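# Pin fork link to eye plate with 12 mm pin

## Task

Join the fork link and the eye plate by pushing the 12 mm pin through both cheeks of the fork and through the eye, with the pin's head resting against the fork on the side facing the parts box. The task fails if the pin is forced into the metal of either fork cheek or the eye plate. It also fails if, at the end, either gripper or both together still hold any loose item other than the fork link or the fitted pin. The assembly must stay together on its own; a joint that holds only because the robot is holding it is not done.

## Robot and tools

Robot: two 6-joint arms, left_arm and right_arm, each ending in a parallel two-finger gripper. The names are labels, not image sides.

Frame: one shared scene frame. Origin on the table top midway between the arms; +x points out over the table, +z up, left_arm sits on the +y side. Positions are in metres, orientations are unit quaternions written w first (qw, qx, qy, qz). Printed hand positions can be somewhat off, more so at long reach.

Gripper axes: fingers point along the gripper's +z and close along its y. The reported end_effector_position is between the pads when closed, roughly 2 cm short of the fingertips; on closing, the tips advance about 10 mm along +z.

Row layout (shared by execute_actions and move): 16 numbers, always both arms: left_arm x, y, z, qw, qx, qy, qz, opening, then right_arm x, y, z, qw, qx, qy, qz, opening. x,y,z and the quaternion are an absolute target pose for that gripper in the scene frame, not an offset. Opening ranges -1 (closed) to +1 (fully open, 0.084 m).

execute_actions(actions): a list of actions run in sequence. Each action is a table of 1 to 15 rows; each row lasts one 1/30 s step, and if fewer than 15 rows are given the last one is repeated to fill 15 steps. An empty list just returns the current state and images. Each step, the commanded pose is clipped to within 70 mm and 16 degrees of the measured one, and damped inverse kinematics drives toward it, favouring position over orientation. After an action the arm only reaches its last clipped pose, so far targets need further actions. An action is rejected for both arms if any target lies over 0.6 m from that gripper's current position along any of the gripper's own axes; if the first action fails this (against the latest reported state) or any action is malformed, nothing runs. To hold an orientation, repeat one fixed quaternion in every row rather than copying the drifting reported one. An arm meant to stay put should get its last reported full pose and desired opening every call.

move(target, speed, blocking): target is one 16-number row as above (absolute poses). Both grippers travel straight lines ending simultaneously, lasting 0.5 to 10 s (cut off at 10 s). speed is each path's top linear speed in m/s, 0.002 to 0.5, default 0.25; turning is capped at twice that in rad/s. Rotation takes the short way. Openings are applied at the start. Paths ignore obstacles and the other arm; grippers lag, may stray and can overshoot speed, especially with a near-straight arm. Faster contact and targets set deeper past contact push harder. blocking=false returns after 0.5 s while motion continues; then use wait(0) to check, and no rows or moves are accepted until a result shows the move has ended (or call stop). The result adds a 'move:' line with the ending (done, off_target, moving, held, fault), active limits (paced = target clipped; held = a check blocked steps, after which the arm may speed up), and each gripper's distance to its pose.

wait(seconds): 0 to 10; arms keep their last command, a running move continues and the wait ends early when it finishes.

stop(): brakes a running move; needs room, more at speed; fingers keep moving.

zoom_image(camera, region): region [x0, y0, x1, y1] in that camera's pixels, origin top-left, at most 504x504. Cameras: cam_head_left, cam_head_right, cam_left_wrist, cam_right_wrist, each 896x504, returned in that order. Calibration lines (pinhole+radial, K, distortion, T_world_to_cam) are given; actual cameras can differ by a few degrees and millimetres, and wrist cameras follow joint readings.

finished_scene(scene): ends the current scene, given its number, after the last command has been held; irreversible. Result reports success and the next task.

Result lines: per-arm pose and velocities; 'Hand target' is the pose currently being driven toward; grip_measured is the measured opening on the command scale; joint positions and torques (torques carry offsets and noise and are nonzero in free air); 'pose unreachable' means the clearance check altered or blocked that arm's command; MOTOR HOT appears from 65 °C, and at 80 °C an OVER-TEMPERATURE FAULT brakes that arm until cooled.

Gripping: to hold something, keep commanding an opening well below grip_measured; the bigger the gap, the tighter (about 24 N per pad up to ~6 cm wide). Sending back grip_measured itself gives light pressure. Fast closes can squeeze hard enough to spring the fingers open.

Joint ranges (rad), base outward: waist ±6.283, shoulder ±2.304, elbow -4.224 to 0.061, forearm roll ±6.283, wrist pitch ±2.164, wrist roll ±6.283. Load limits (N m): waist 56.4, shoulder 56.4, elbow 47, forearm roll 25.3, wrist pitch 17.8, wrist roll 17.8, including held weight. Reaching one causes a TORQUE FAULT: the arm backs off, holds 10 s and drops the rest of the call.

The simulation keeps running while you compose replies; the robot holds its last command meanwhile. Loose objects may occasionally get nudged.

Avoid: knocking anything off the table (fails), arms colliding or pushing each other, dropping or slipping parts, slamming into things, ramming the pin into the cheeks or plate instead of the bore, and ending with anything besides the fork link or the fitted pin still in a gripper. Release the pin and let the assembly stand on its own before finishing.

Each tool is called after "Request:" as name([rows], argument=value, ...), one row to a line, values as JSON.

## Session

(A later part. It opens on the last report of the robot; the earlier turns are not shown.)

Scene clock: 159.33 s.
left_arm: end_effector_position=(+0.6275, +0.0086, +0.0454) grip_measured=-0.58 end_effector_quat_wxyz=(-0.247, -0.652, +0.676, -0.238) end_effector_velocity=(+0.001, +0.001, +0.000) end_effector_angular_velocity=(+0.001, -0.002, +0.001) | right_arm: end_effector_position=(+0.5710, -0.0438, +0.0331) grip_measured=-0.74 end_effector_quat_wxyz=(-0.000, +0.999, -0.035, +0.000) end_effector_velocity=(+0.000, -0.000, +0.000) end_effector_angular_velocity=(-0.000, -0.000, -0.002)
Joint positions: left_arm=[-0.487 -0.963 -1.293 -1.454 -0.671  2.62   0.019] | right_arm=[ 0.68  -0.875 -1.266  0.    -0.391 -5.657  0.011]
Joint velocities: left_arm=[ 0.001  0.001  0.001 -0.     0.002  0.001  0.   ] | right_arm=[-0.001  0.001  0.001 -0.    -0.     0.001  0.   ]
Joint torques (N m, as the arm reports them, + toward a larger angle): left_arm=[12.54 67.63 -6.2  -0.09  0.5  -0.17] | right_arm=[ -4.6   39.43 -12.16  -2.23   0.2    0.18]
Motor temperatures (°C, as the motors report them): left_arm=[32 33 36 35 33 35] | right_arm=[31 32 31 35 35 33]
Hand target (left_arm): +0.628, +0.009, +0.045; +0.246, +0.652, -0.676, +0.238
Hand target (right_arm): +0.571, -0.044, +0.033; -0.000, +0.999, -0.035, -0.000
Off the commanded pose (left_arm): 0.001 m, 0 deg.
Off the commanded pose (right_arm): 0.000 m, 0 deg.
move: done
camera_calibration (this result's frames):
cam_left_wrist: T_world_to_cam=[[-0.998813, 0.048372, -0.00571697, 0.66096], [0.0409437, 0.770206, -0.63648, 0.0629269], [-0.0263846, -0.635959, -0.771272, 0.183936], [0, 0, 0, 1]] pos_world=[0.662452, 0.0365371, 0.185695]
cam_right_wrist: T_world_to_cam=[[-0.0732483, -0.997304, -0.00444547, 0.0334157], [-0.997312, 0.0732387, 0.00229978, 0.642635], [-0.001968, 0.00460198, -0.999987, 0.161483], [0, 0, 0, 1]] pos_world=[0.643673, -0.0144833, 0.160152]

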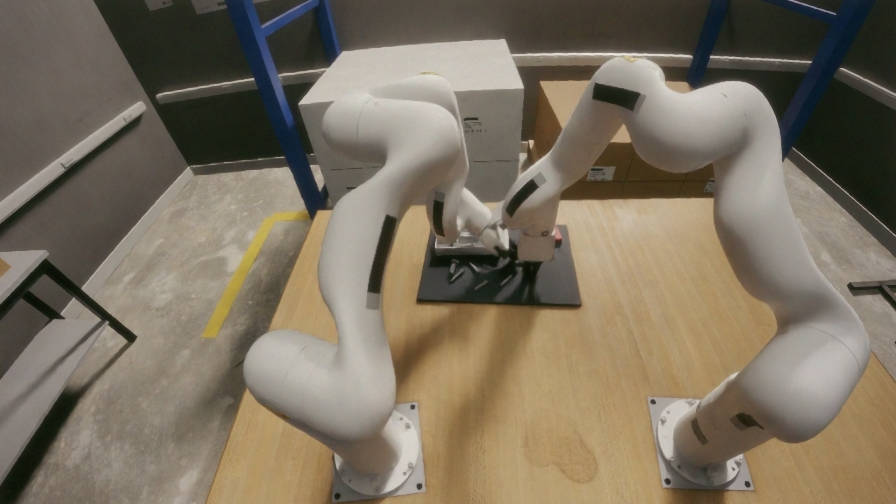

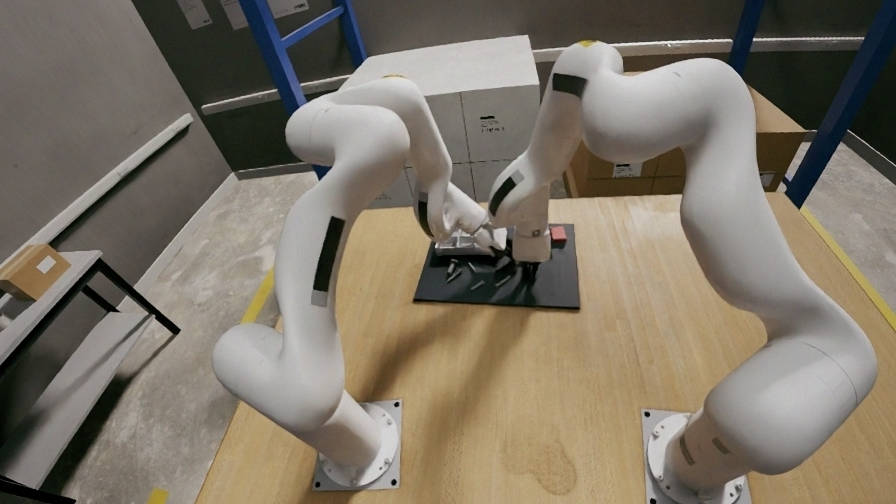

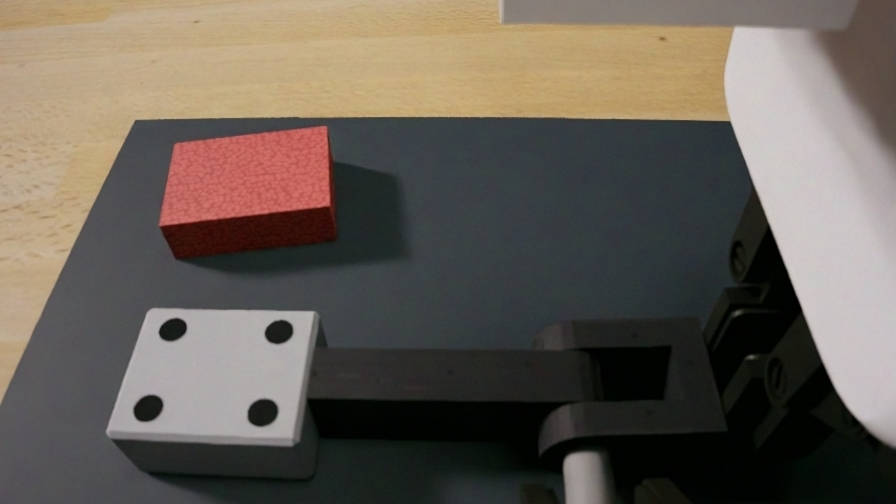

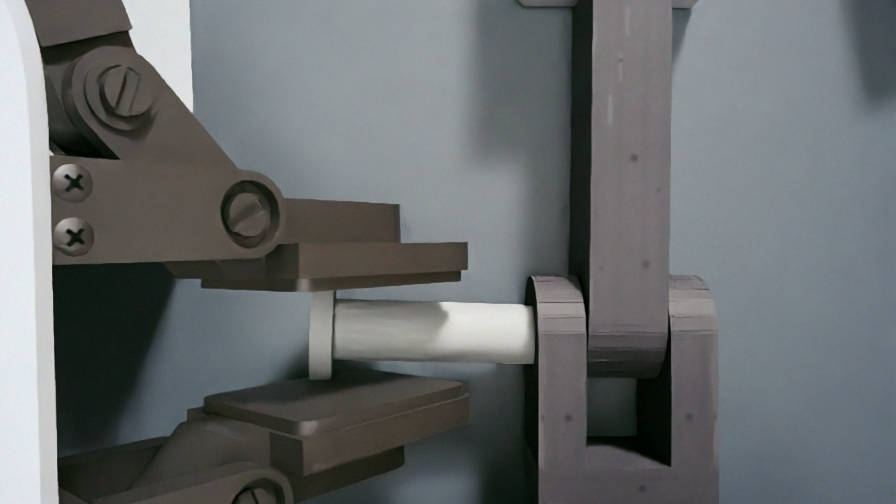

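Request:
move(target=[0.6278,0.0095,0.045,0.246,0.652,-0.676,0.238,-0.1,0.571,-0.0440,0.033,0,0.9994,-0.035,0,-1], speed=0.01)

Request:
move(target=[0.6278,0.037,0.045,0.246,0.652,-0.676,0.238,-0.1,0.571,-0.0440,0.033,0,0.9994,-0.035,0,-1], speed=0.02)

Scene clock: 162.93 s.
left_arm: end_effector_position=(+0.6278, +0.0095, +0.0450) grip_measured=-0.11 end_effector_quat_wxyz=(-0.246, -0.652, +0.676, -0.238) end_effector_velocity=(+0.000, +0.000, +0.001) end_effector_angular_velocity=(-0.000, -0.001, -0.000) | right_arm: end_effector_position=(+0.5710, -0.0440, +0.0330) grip_measured=-0.74 end_effector_quat_wxyz=(+0.000, +0.999, -0.035, -0.000) end_effector_velocity=(+0.000, -0.001, -0.000) end_effector_angular_velocity=(-0.000, +0.000, -0.002)
Joint positions: left_arm=[-0.486 -0.963 -1.293 -1.454 -0.669  2.62   0.039] | right_arm=[ 0.68  -0.875 -1.266  0.    -0.391 -5.657  0.011]
Joint velocities: left_arm=[ 0.     0.001 -0.     0.001 -0.    -0.     0.   ] | right_arm=[-0.001  0.     0.001  0.    -0.     0.    -0.   ]
Joint torques (N m, as the arm reports them, + toward a larger angle): left_arm=[ 5.72 67.11 -7.66 -1.49 -0.31 -0.16] | right_arm=[ -3.84  40.19 -12.6   -1.38   0.12  -0.13]
Motor temperatures (°C, as the motors report them): left_arm=[32 33 36 35 33 35] | right_arm=[31 32 31 35 35 33]
Hand target (left_arm): +0.628, +0.010, +0.045; +0.246, +0.652, -0.676, +0.238
Hand target (right_arm): +0.571, -0.044, +0.033; +0.000, +0.999, -0.035, +0.000
Off the commanded pose (left_arm): 0.000 m, 0 deg.
Off the commanded pose (right_arm): 0.000 m, 0 deg.
move: done
camera_calibration (this result's frames):
cam_left_wrist: T_world_to_cam=[[-0.998866, 0.0471966, -0.00622076, 0.661323], [0.0404074, 0.77149, -0.634957, 0.0622155], [-0.0251685, -0.634489, -0.772522, 0.18348], [0, 0, 0, 1]] pos_world=[0.662677, 0.0372052, 0.18536]
cam_right_wrist: T_world_to_cam=[[-0.0736444, -0.997276, -0.00417323, 0.033401], [-0.997282, 0.0736339, 0.00262503, 0.642596], [-0.00231059, 0.00435521, -0.999988, 0.161591], [0, 0, 0, 1]] pos_world=[0.643683, -0.0147105, 0.160042]

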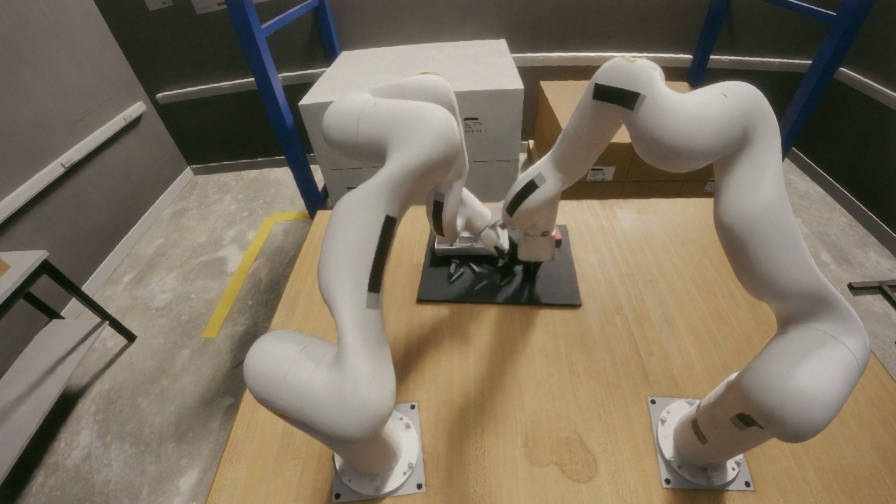

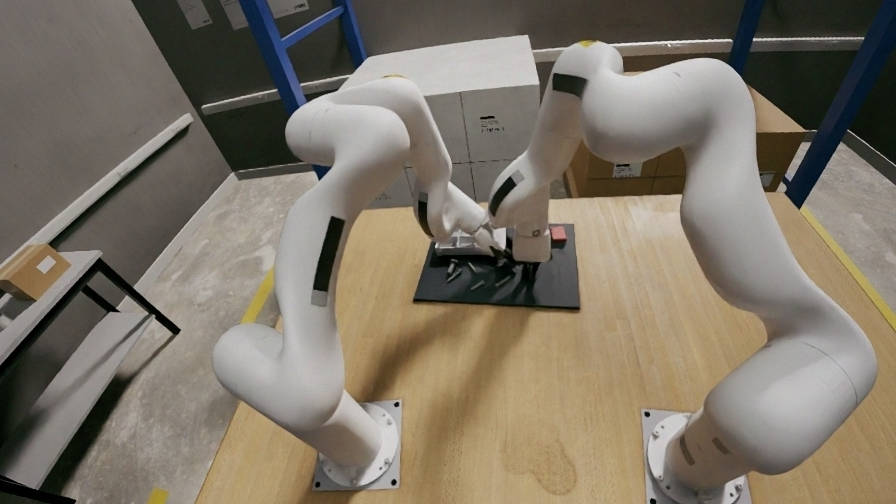

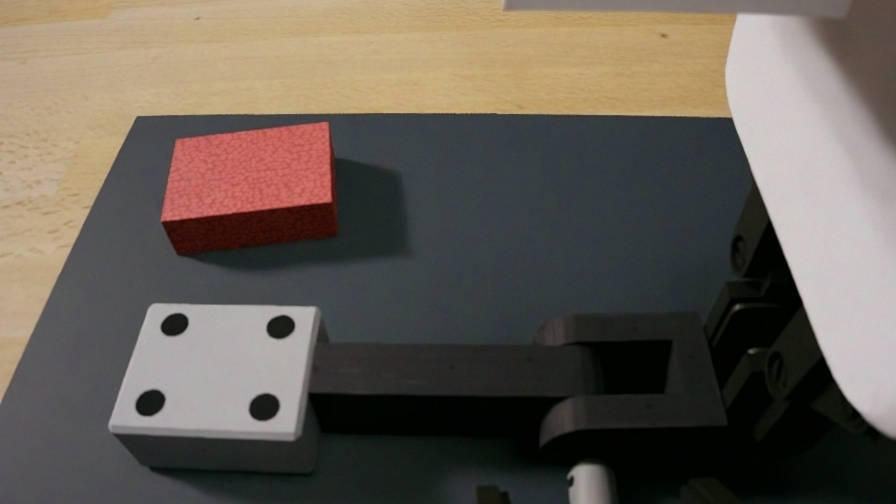

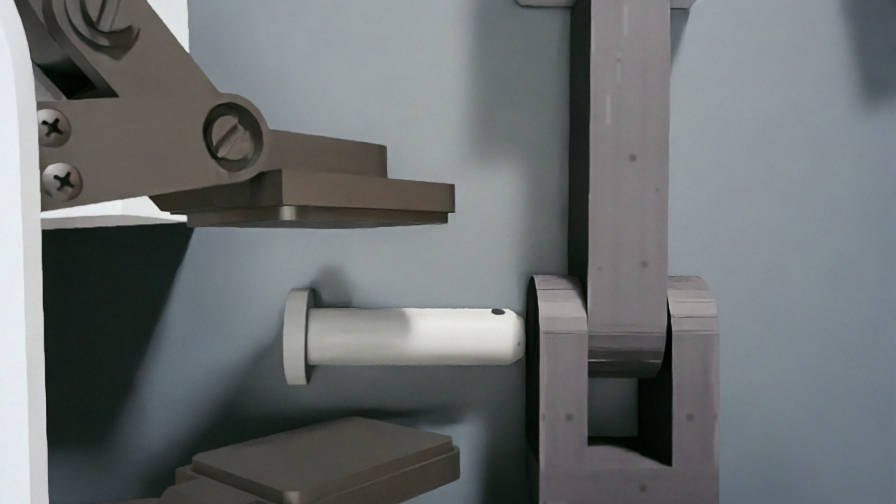

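Scene clock: 164.60 s.
left_arm: end_effector_position=(+0.6277, +0.0368, +0.0450) grip_measured=-0.11 end_effector_quat_wxyz=(-0.246, -0.652, +0.676, -0.238) end_effector_velocity=(-0.000, +0.002, -0.001) end_effector_angular_velocity=(+0.001, +0.000, +0.001) | right_arm: end_effector_position=(+0.5710, -0.0440, +0.0330) grip_measured=-0.74 end_effector_quat_wxyz=(+0.000, +0.999, -0.035, -0.000) end_effector_velocity=(-0.001, +0.001, -0.000) end_effector_angular_velocity=(-0.000, +0.000, +0.002)
Joint positions: left_arm=[-0.442 -0.95  -1.265 -1.433 -0.681  2.647  0.039] | right_arm=[ 0.68  -0.875 -1.266  0.    -0.391 -5.657  0.011]
Joint velocities: left_arm=[0.003 0.    0.002 0.    0.    0.002 0.   ] | right_arm=[ 0.001  0.     0.001 -0.001 -0.     0.     0.   ]
Joint torques (N m, as the arm reports them, + toward a larger angle): left_arm=[ 7.81 63.19 -6.49 -1.09  0.18 -0.27] | right_arm=[  0.    40.07 -12.04  -1.25   0.37  -0.26]
Motor temperatures (°C, as the motors report them): left_arm=[32 33 36 35 33 35] | right_arm=[31 32 31 35 35 33]
Hand target (left_arm): +0.628, +0.037, +0.045; +0.246, +0.652, -0.676, +0.238
Hand target (right_arm): +0.571, -0.044, +0.033; -0.000, +0.999, -0.035, -0.000
Off the commanded pose (left_arm): 0.000 m, 0 deg.
Off the commanded pose (right_arm): 0.000 m, 0 deg.
move: done
camera_calibration (this result's frames):
cam_left_wrist: T_world_to_cam=[[-0.998865, 0.0472146, -0.00628639, 0.65997], [0.040463, 0.771489, -0.634954, 0.0411111], [-0.0251292, -0.634488, -0.772524, 0.200787], [0, 0, 0, 1]] pos_world=[0.662603, 0.0645197, 0.185365]
cam_right_wrist: T_world_to_cam=[[-0.073646, -0.997276, -0.00418972, 0.0334077], [-0.997282, 0.0736355, 0.00260241, 0.642607], [-0.0022868, 0.00436999, -0.999988, 0.161584], [0, 0, 0, 1]] pos_world=[0.64369, -0.0147081, 0.16005]

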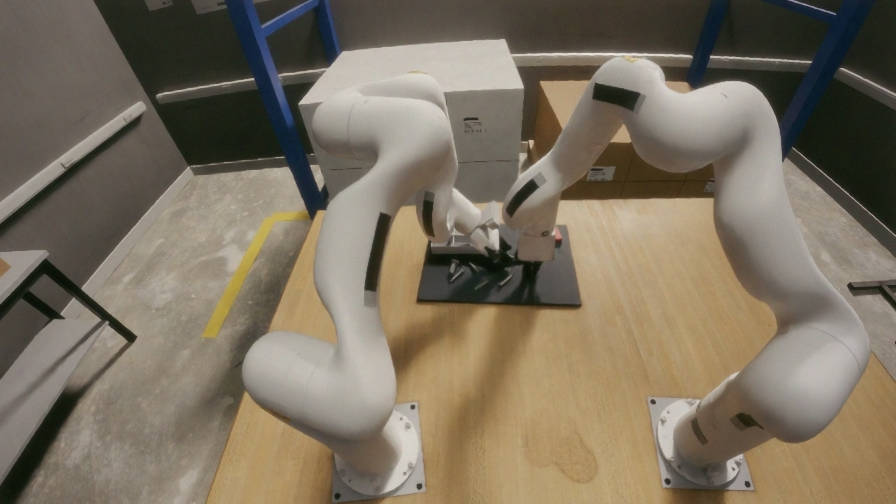

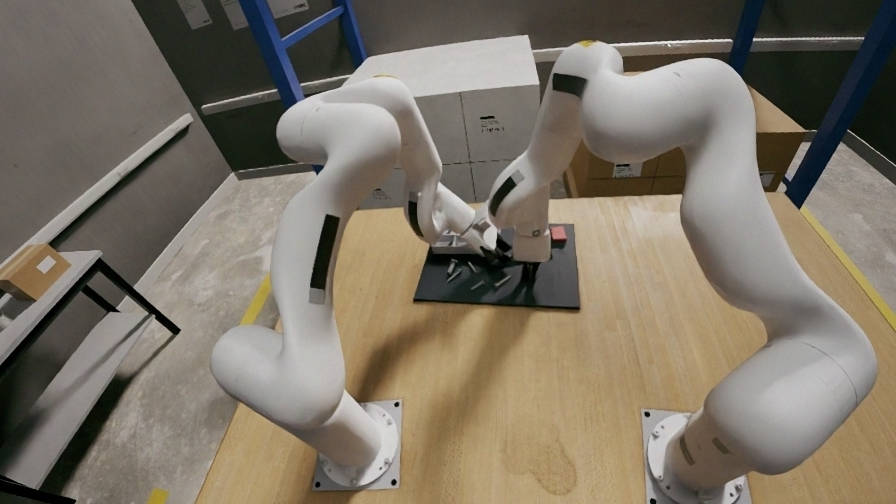

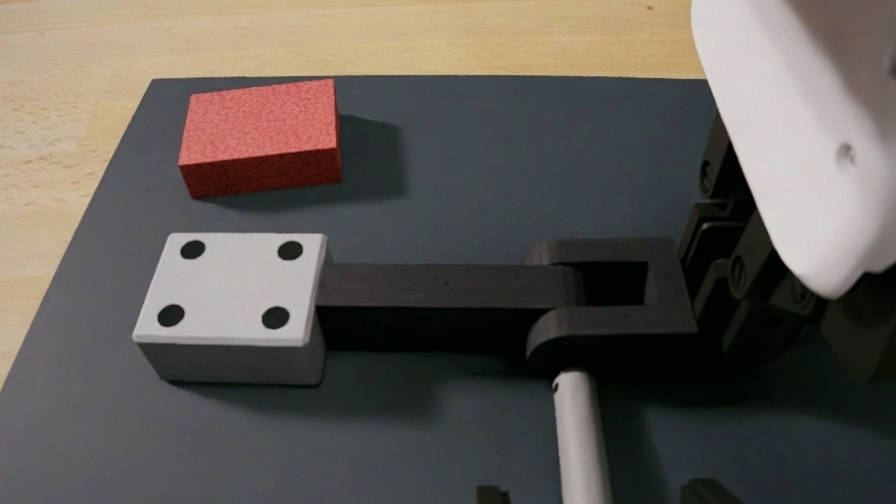

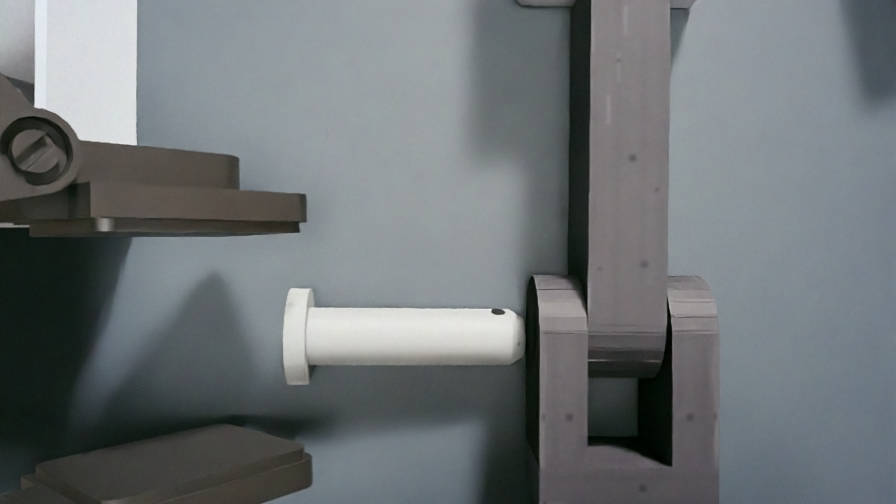

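Request:
move(target=[0.627,0.016,0.0405,0.246,0.652,-0.676,0.238,-0.1,0.571,-0.0440,0.033,0,0.9994,-0.035,0,-1], speed=0.02)

Request:
move(target=[0.627,0.016,0.0405,0.246,0.652,-0.676,0.238,-1,0.571,-0.0440,0.033,0,0.9994,-0.035,0,-1], speed=0.02)

Request:
move(target=[0.627,0.020,0.0425,0.246,0.652,-0.676,0.238,-1,0.571,-0.0440,0.033,0,0.9994,-0.035,0,-1], speed=0.01)

Scene clock: 171.97 s.
left_arm: end_effector_position=(+0.6271, +0.0162, +0.0406) grip_measured=-0.11 end_effector_quat_wxyz=(-0.246, -0.652, +0.676, -0.238) end_effector_velocity=(+0.001, -0.001, -0.000) end_effector_angular_velocity=(-0.001, -0.000, +0.001) | right_arm: end_effector_position=(+0.5710, -0.0440, +0.0330) grip_measured=-0.74 end_effector_quat_wxyz=(+0.000, +0.999, -0.035, -0.000) end_effector_velocity=(+0.000, -0.000, -0.000) end_effector_angular_velocity=(+0.000, +0.000, -0.001)
Joint positions: left_arm=[-0.476 -0.968 -1.287 -1.458 -0.671  2.637  0.039] | right_arm=[ 0.68  -0.875 -1.266  0.    -0.391 -5.657  0.011]
Joint velocities: left_arm=[-0.001 -0.001 -0.002 -0.002  0.    -0.001 -0.   ] | right_arm=[-0.001 -0.    -0.     0.001  0.    -0.    -0.   ]
Joint torques (N m, as the arm reports them, + toward a larger angle): left_arm=[ 6.33 67.1  -7.55 -1.32 -0.33 -0.18] | right_arm=[ -1.39  39.3  -11.7   -1.96   0.09  -0.18]
Motor temperatures (°C, as the motors report them): left_arm=[32 33 36 35 33 35] | right_arm=[31 32 31 35 35 33]
Hand target (left_arm): +0.627, +0.016, +0.041; +0.246, +0.652, -0.676, +0.238
Hand target (right_arm): +0.571, -0.044, +0.033; -0.000, +0.999, -0.035, -0.000
Off the commanded pose (left_arm): 0.000 m, 0 deg.
Off the commanded pose (right_arm): 0.000 m, 0 deg.
move: done
camera_calibration (this result's frames):
cam_left_wrist: T_world_to_cam=[[-0.998867, 0.0471944, -0.00618717, 0.660255], [0.040384, 0.771481, -0.63497, 0.0542959], [-0.0251937, -0.6345, -0.772512, 0.184267], [0, 0, 0, 1]] pos_world=[0.661957, 0.0438687, 0.18091]
cam_right_wrist: T_world_to_cam=[[-0.0736468, -0.997276, -0.00420513, 0.0334137], [-0.997282, 0.0736364, 0.00258055, 0.642617], [-0.00226387, 0.00438375, -0.999988, 0.161576], [0, 0, 0, 1]] pos_world=[0.643696, -0.0147056, 0.160057]

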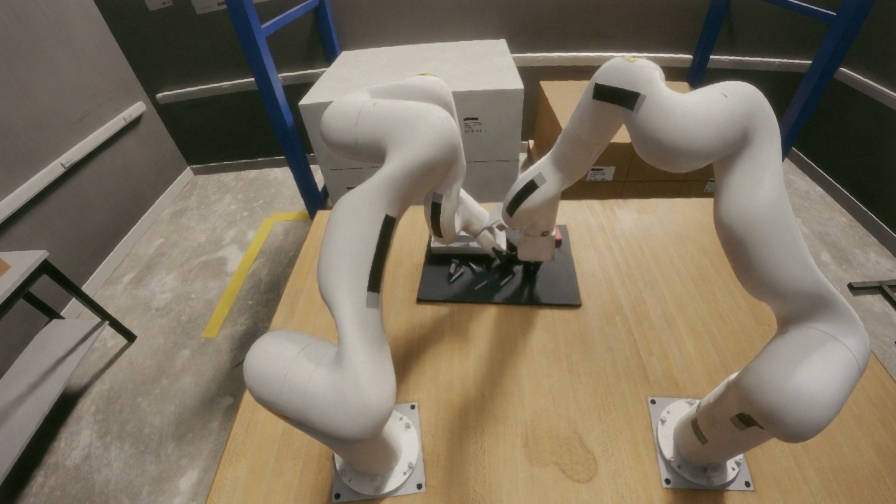

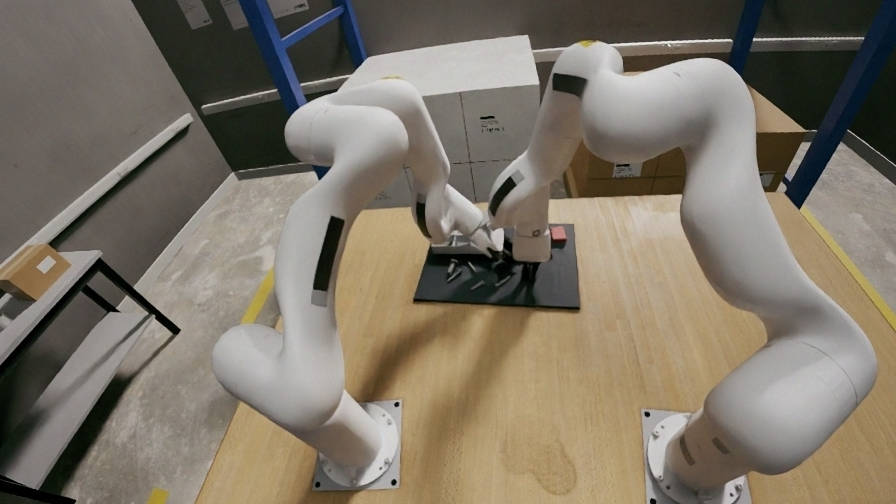

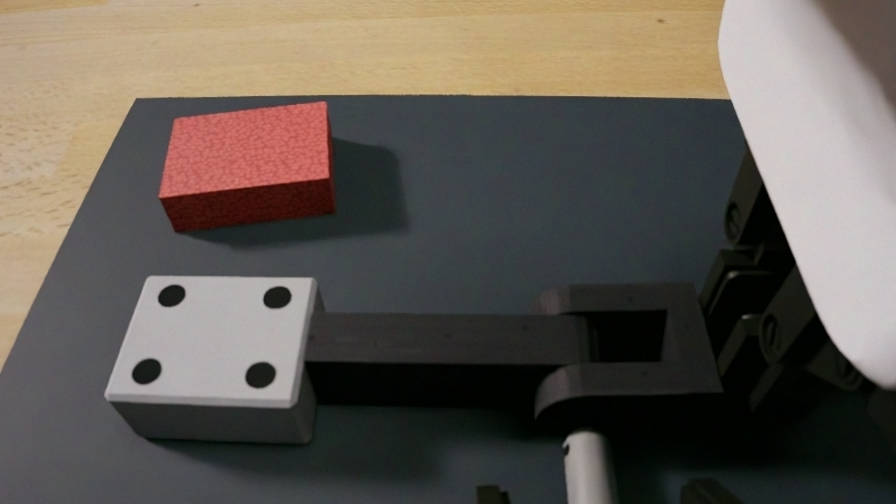

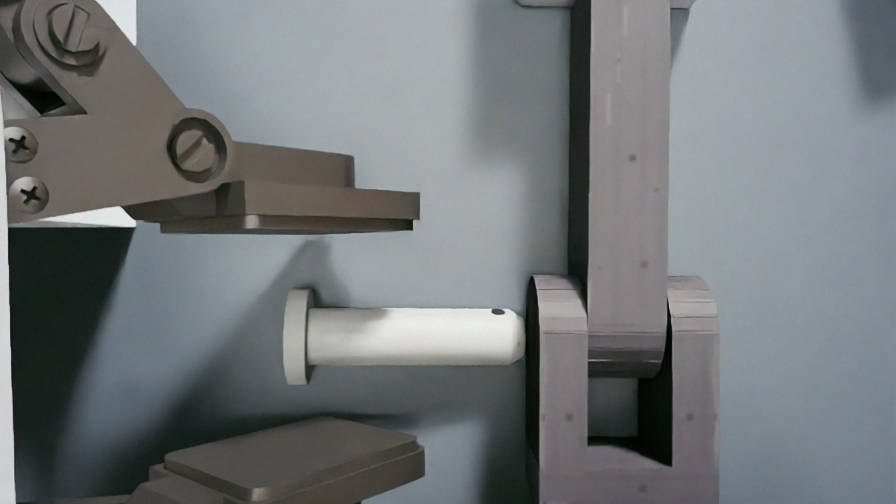

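Scene clock: 172.67 s.
left_arm: end_effector_position=(+0.6270, +0.0160, +0.0405) grip_measured=-0.59 end_effector_quat_wxyz=(-0.246, -0.652, +0.676, -0.238) end_effector_velocity=(-0.001, -0.001, -0.001) end_effector_angular_velocity=(+0.000, +0.001, -0.003) | right_arm: end_effector_position=(+0.5710, -0.0440, +0.0330) grip_measured=-0.74 end_effector_quat_wxyz=(+0.000, +0.999, -0.035, -0.000) end_effector_velocity=(-0.001, -0.000, -0.001) end_effector_angular_velocity=(-0.001, +0.002, +0.001)
Joint positions: left_arm=[-0.476 -0.968 -1.287 -1.458 -0.671  2.638  0.018] | right_arm=[ 0.68  -0.875 -1.266  0.    -0.391 -5.657  0.011]
Joint velocities: left_arm=[-0.001 -0.001  0.     0.001 -0.    -0.    -0.   ] | right_arm=[ 0.001 -0.     0.002 -0.    -0.     0.     0.   ]
Joint torques (N m, as the arm reports them, + toward a larger angle): left_arm=[ 5.81 67.57 -7.1  -1.2  -0.36 -0.14] | right_arm=[ -0.95  39.1  -11.42  -0.99   0.46  -0.18]
Motor temperatures (°C, as the motors report them): left_arm=[32 33 36 35 33 35] | right_arm=[31 32 31 35 35 33]
Hand target (left_arm): +0.627, +0.016, +0.041; +0.246, +0.652, -0.676, +0.238
Hand target (right_arm): +0.571, -0.044, +0.033; -0.000, +0.999, -0.035, -0.000
Off the commanded pose (left_arm): 0.000 m, 0 deg.
Off the commanded pose (right_arm): 0.000 m, 0 deg.
move: done
camera_calibration (this result's frames):
cam_left_wrist: T_world_to_cam=[[-0.998867, 0.0471794, -0.00623698, 0.660208], [0.040405, 0.771503, -0.634941, 0.0543691], [-0.0251443, -0.634473, -0.772536, 0.184104], [0, 0, 0, 1]] pos_world=[0.661892, 0.043715, 0.180866]
cam_right_wrist: T_world_to_cam=[[-0.0736466, -0.997276, -0.0042053, 0.0334137], [-0.997282, 0.0736362, 0.00258032, 0.642617], [-0.00226363, 0.0043839, -0.999988, 0.161576], [0, 0, 0, 1]] pos_world=[0.643697, -0.0147056, 0.160057]

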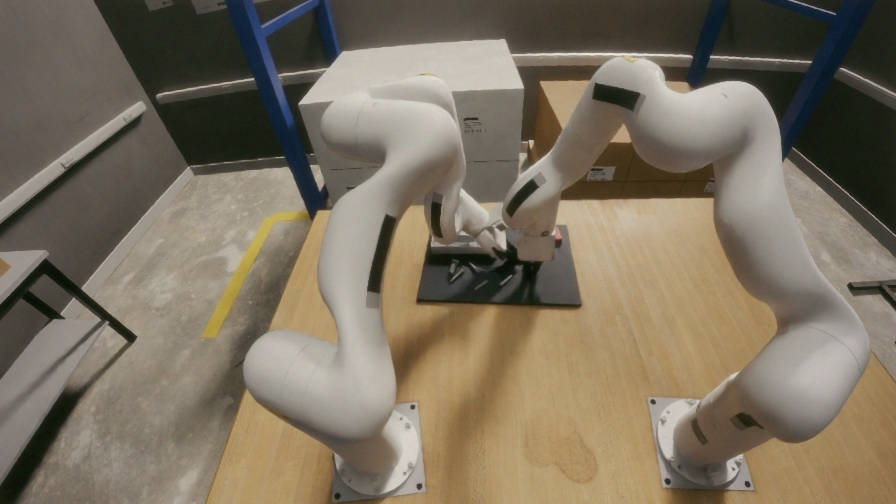

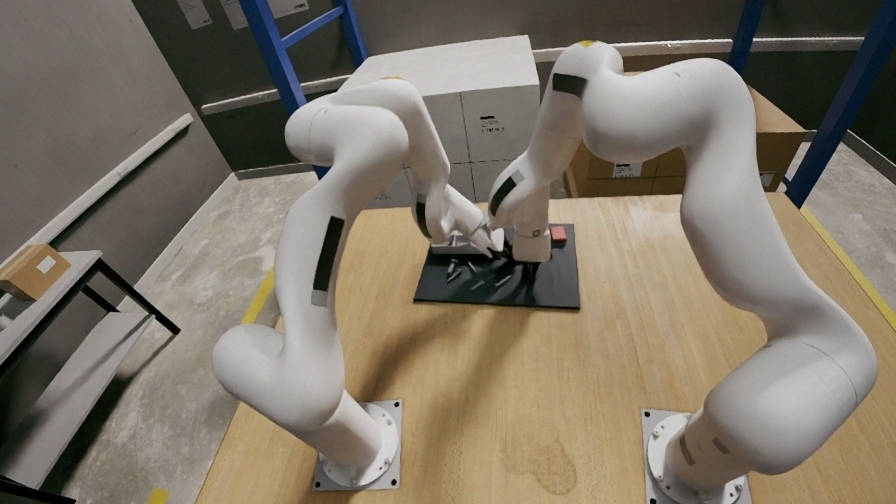

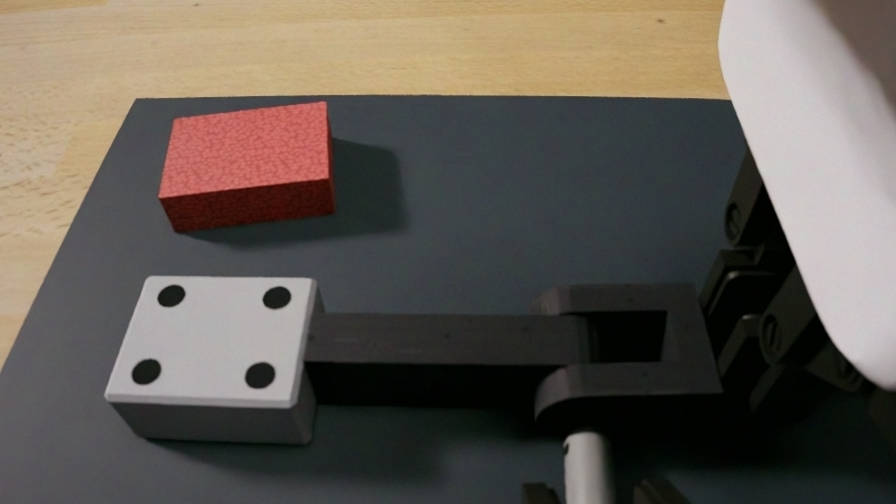

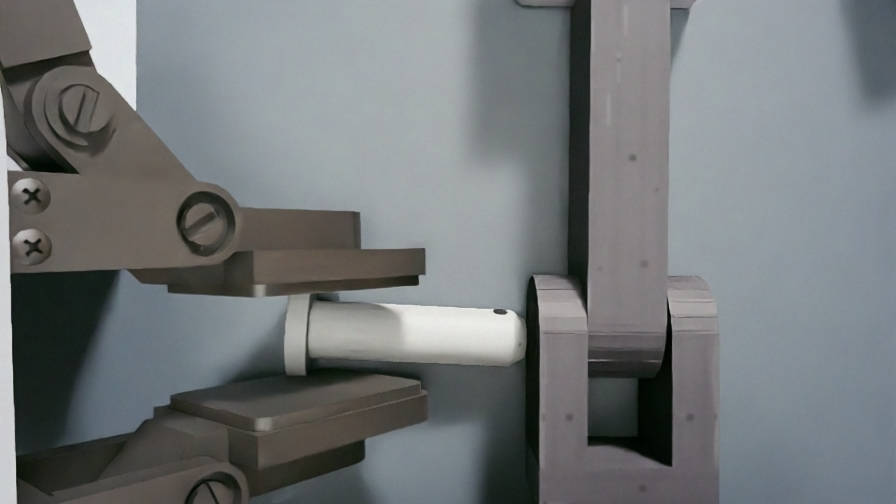

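Scene clock: 173.37 s.
left_arm: end_effector_position=(+0.6270, +0.0199, +0.0424) grip_measured=-0.59 end_effector_quat_wxyz=(-0.246, -0.652, +0.676, -0.238) end_effector_velocity=(-0.000, +0.002, +0.000) end_effector_angular_velocity=(+0.001, +0.001, -0.000) | right_arm: end_effector_position=(+0.5710, -0.0440, +0.0330) grip_measured=-0.74 end_effector_quat_wxyz=(+0.000, +0.999, -0.035, -0.000) end_effector_velocity=(-0.000, -0.001, -0.000) end_effector_angular_velocity=(-0.001, +0.001, +0.001)
Joint positions: left_arm=[-0.47  -0.962 -1.281 -1.453 -0.673  2.638  0.018] | right_arm=[ 0.68  -0.875 -1.266  0.    -0.391 -5.657  0.011]
Joint velocities: left_arm=[ 0.002  0.001  0.002  0.003 -0.001 -0.    -0.   ] | right_arm=[-0.    -0.     0.001 -0.001  0.    -0.001 -0.   ]
Joint torques (N m, as the arm reports them, + toward a larger angle): left_arm=[ 6.18 67.27 -7.42 -1.75 -0.42 -0.3 ] | right_arm=[ -1.73  42.77 -11.89  -1.99   0.35  -0.06]
Motor temperatures (°C, as the motors report them): left_arm=[32 33 36 35 33 35] | right_arm=[31 32 31 35 35 33]
Hand target (left_arm): +0.627, +0.020, +0.042; +0.246, +0.652, -0.676, +0.238
Hand target (right_arm): +0.571, -0.044, +0.033; -0.000, +0.999, -0.035, -0.000
Off the commanded pose (left_arm): 0.000 m, 0 deg.
Off the commanded pose (right_arm): 0.000 m, 0 deg.
move: done
camera_calibration (this result's frames):
cam_left_wrist: T_world_to_cam=[[-0.998867, 0.0471814, -0.00622851, 0.660012], [0.0404014, 0.77151, -0.634934, 0.0526082], [-0.0251517, -0.634466, -0.772542, 0.188041], [0, 0, 0, 1]] pos_world=[0.661868, 0.0475778, 0.182783]
cam_right_wrist: T_world_to_cam=[[-0.0736466, -0.997276, -0.00420545, 0.0334137], [-0.997282, 0.0736362, 0.00257997, 0.642617], [-0.00226326, 0.00438403, -0.999988, 0.161576], [0, 0, 0, 1]] pos_world=[0.643697, -0.0147055, 0.160057]

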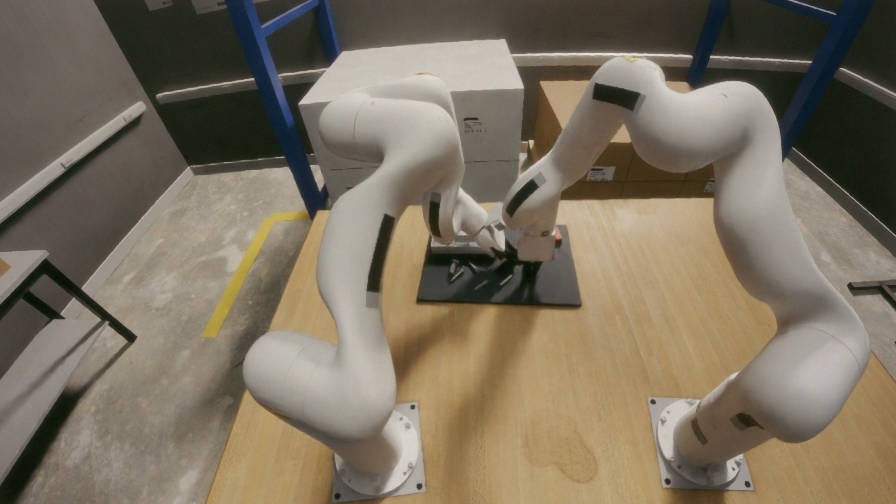

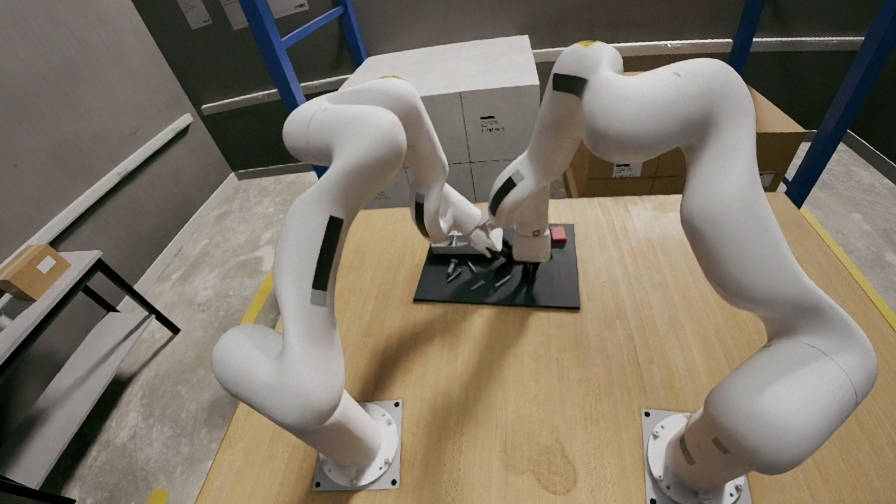

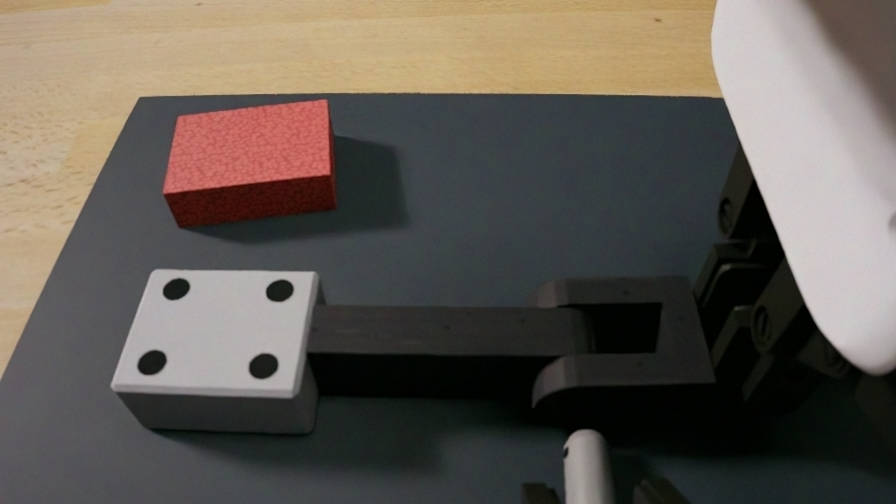

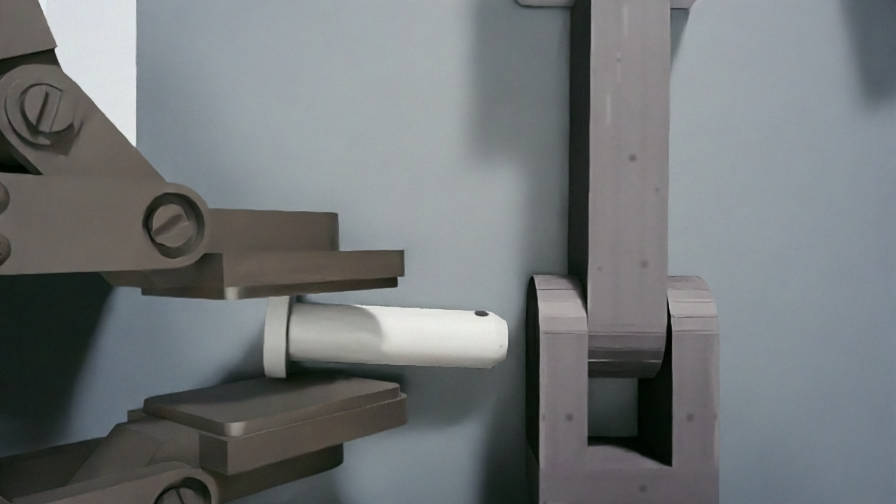

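Request:
move(target=[0.6275,0.022,0.0415,0.263,0.661,-0.649,0.267,-1,0.571,-0.0440,0.033,0,0.9994,-0.035,0,-1], speed=0.01)

Request:
zoom_image(camera="cam_right_wrist", region=[240,230,640,430])

Request:
zoom_image(camera="cam_left_wrist", region=[480,330,720,504])

Scene clock: 180.40 s.
left_arm: end_effector_position=(+0.6275, +0.0220, +0.0415) grip_measured=-0.59 end_effector_quat_wxyz=(-0.263, -0.661, +0.650, -0.267) end_effector_velocity=(-0.000, -0.001, +0.001) end_effector_angular_velocity=(-0.004, -0.001, +0.001) | right_arm: end_effector_position=(+0.5710, -0.0440, +0.0330) grip_measured=-0.74 end_effector_quat_wxyz=(-0.000, +0.999, -0.035, -0.000) end_effector_velocity=(+0.001, -0.001, -0.000) end_effector_angular_velocity=(-0.000, +0.000, -0.002)
Joint positions: left_arm=[-0.45  -0.97  -1.252 -1.573 -0.724  2.728  0.018] | right_arm=[ 0.68  -0.875 -1.266  0.    -0.391 -5.657  0.011]
Joint velocities: left_arm=[ 0.     0.001  0.001 -0.005 -0.003  0.004 -0.   ] | right_arm=[-0.002 -0.    -0.    -0.     0.     0.    -0.   ]
Joint torques (N m, as the arm reports them, + toward a larger angle): left_arm=[ 6.37 66.88 -6.99 -1.1  -0.51 -0.23] | right_arm=[ -1.84  41.95 -12.14  -1.36   0.08  -0.03]
Motor temperatures (°C, as the motors report them): left_arm=[32 33 36 35 33 35] | right_arm=[31 32 31 35 35 33]
Hand target (left_arm): +0.628, +0.022, +0.042; +0.263, +0.661, -0.649, +0.267
Hand target (right_arm): +0.571, -0.044, +0.033; -0.000, +0.999, -0.035, -0.000
Off the commanded pose (left_arm): 0.000 m, 0 deg.
Off the commanded pose (right_arm): 0.000 m, 0 deg.
move: done
camera_calibration (this result's frames):
cam_left_wrist: T_world_to_cam=[[-0.999967, -0.00653925, -0.00483204, 0.662278], [-0.00143015, 0.726478, -0.687188, 0.0797527], [0.00800406, -0.687159, -0.726463, 0.167152], [0, 0, 0, 1]] pos_world=[0.661032, 0.0612523, 0.179435]
cam_right_wrist: T_world_to_cam=[[-0.0736466, -0.997276, -0.00420589, 0.033414], [-0.997282, 0.0736362, 0.00257943, 0.642617], [-0.0022627, 0.00438443, -0.999988, 0.161576], [0, 0, 0, 1]] pos_world=[0.643697, -0.0147054, 0.160057]

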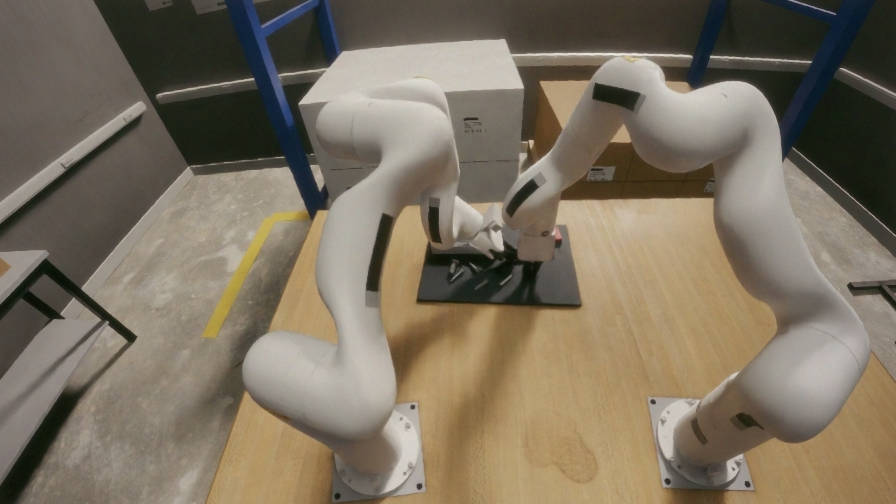

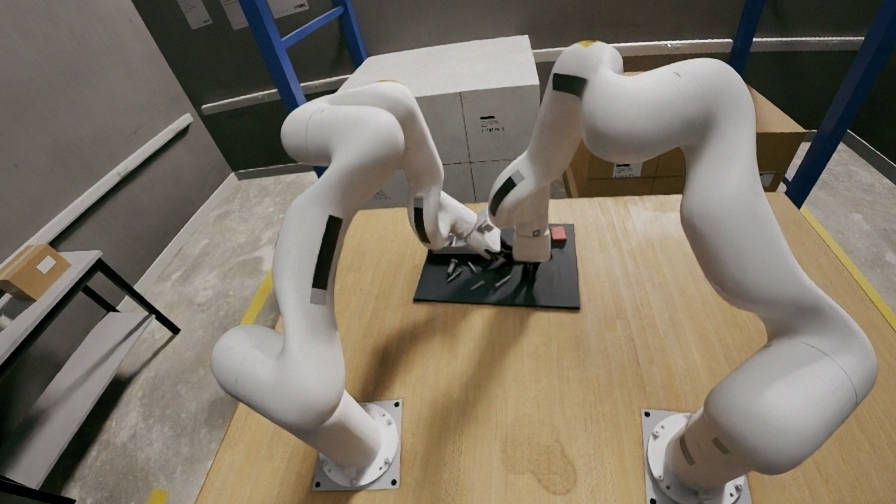

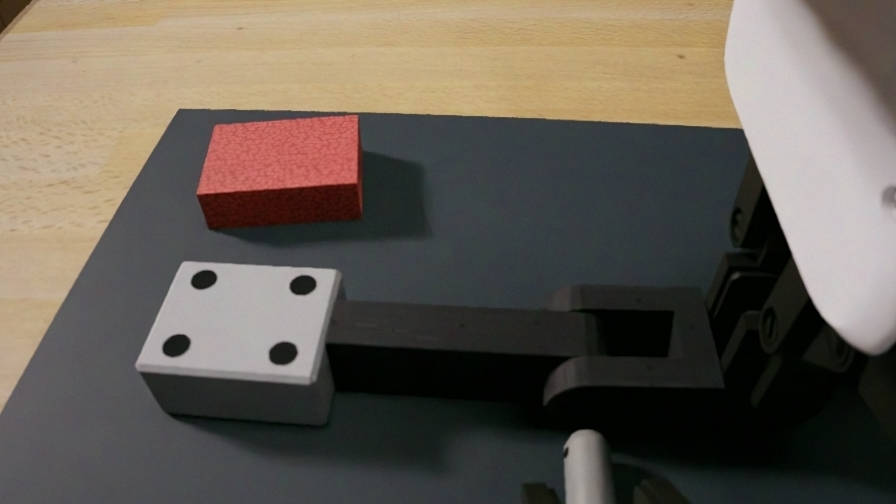

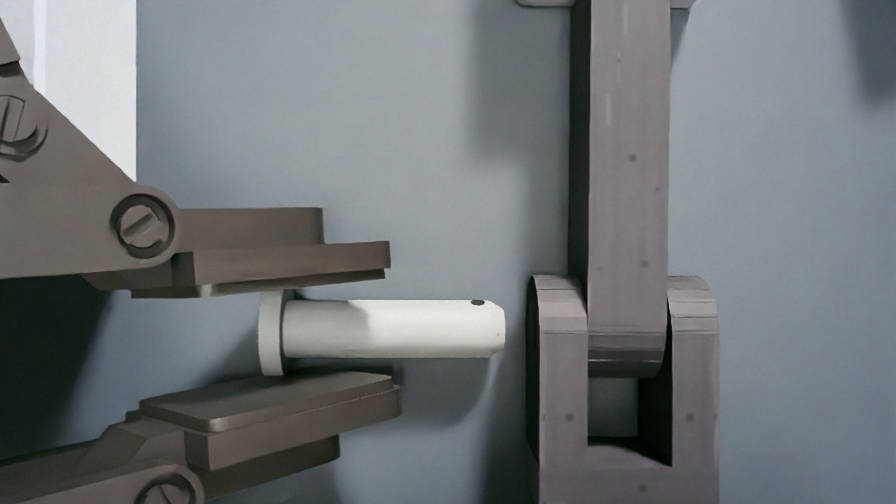

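Region (240, 230, 640, 430) of cam_right_wrist's 896x504 image, scaled by 1.260, with more detail than that image has.

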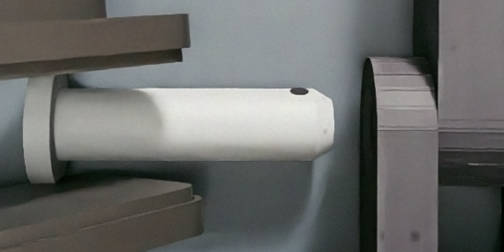

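Region (480, 330, 720, 504) of cam_left_wrist's 896x504 image, scaled by 2.100, with more detail than that image has; it fills the top 365 rows of this view, and the rest is white.

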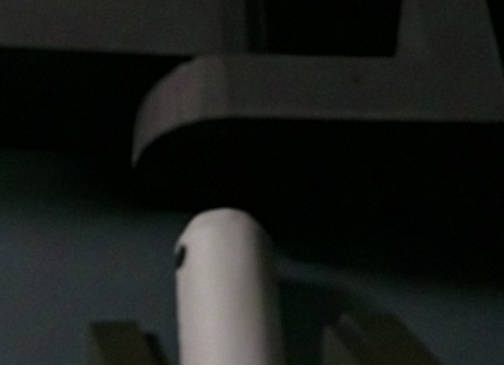

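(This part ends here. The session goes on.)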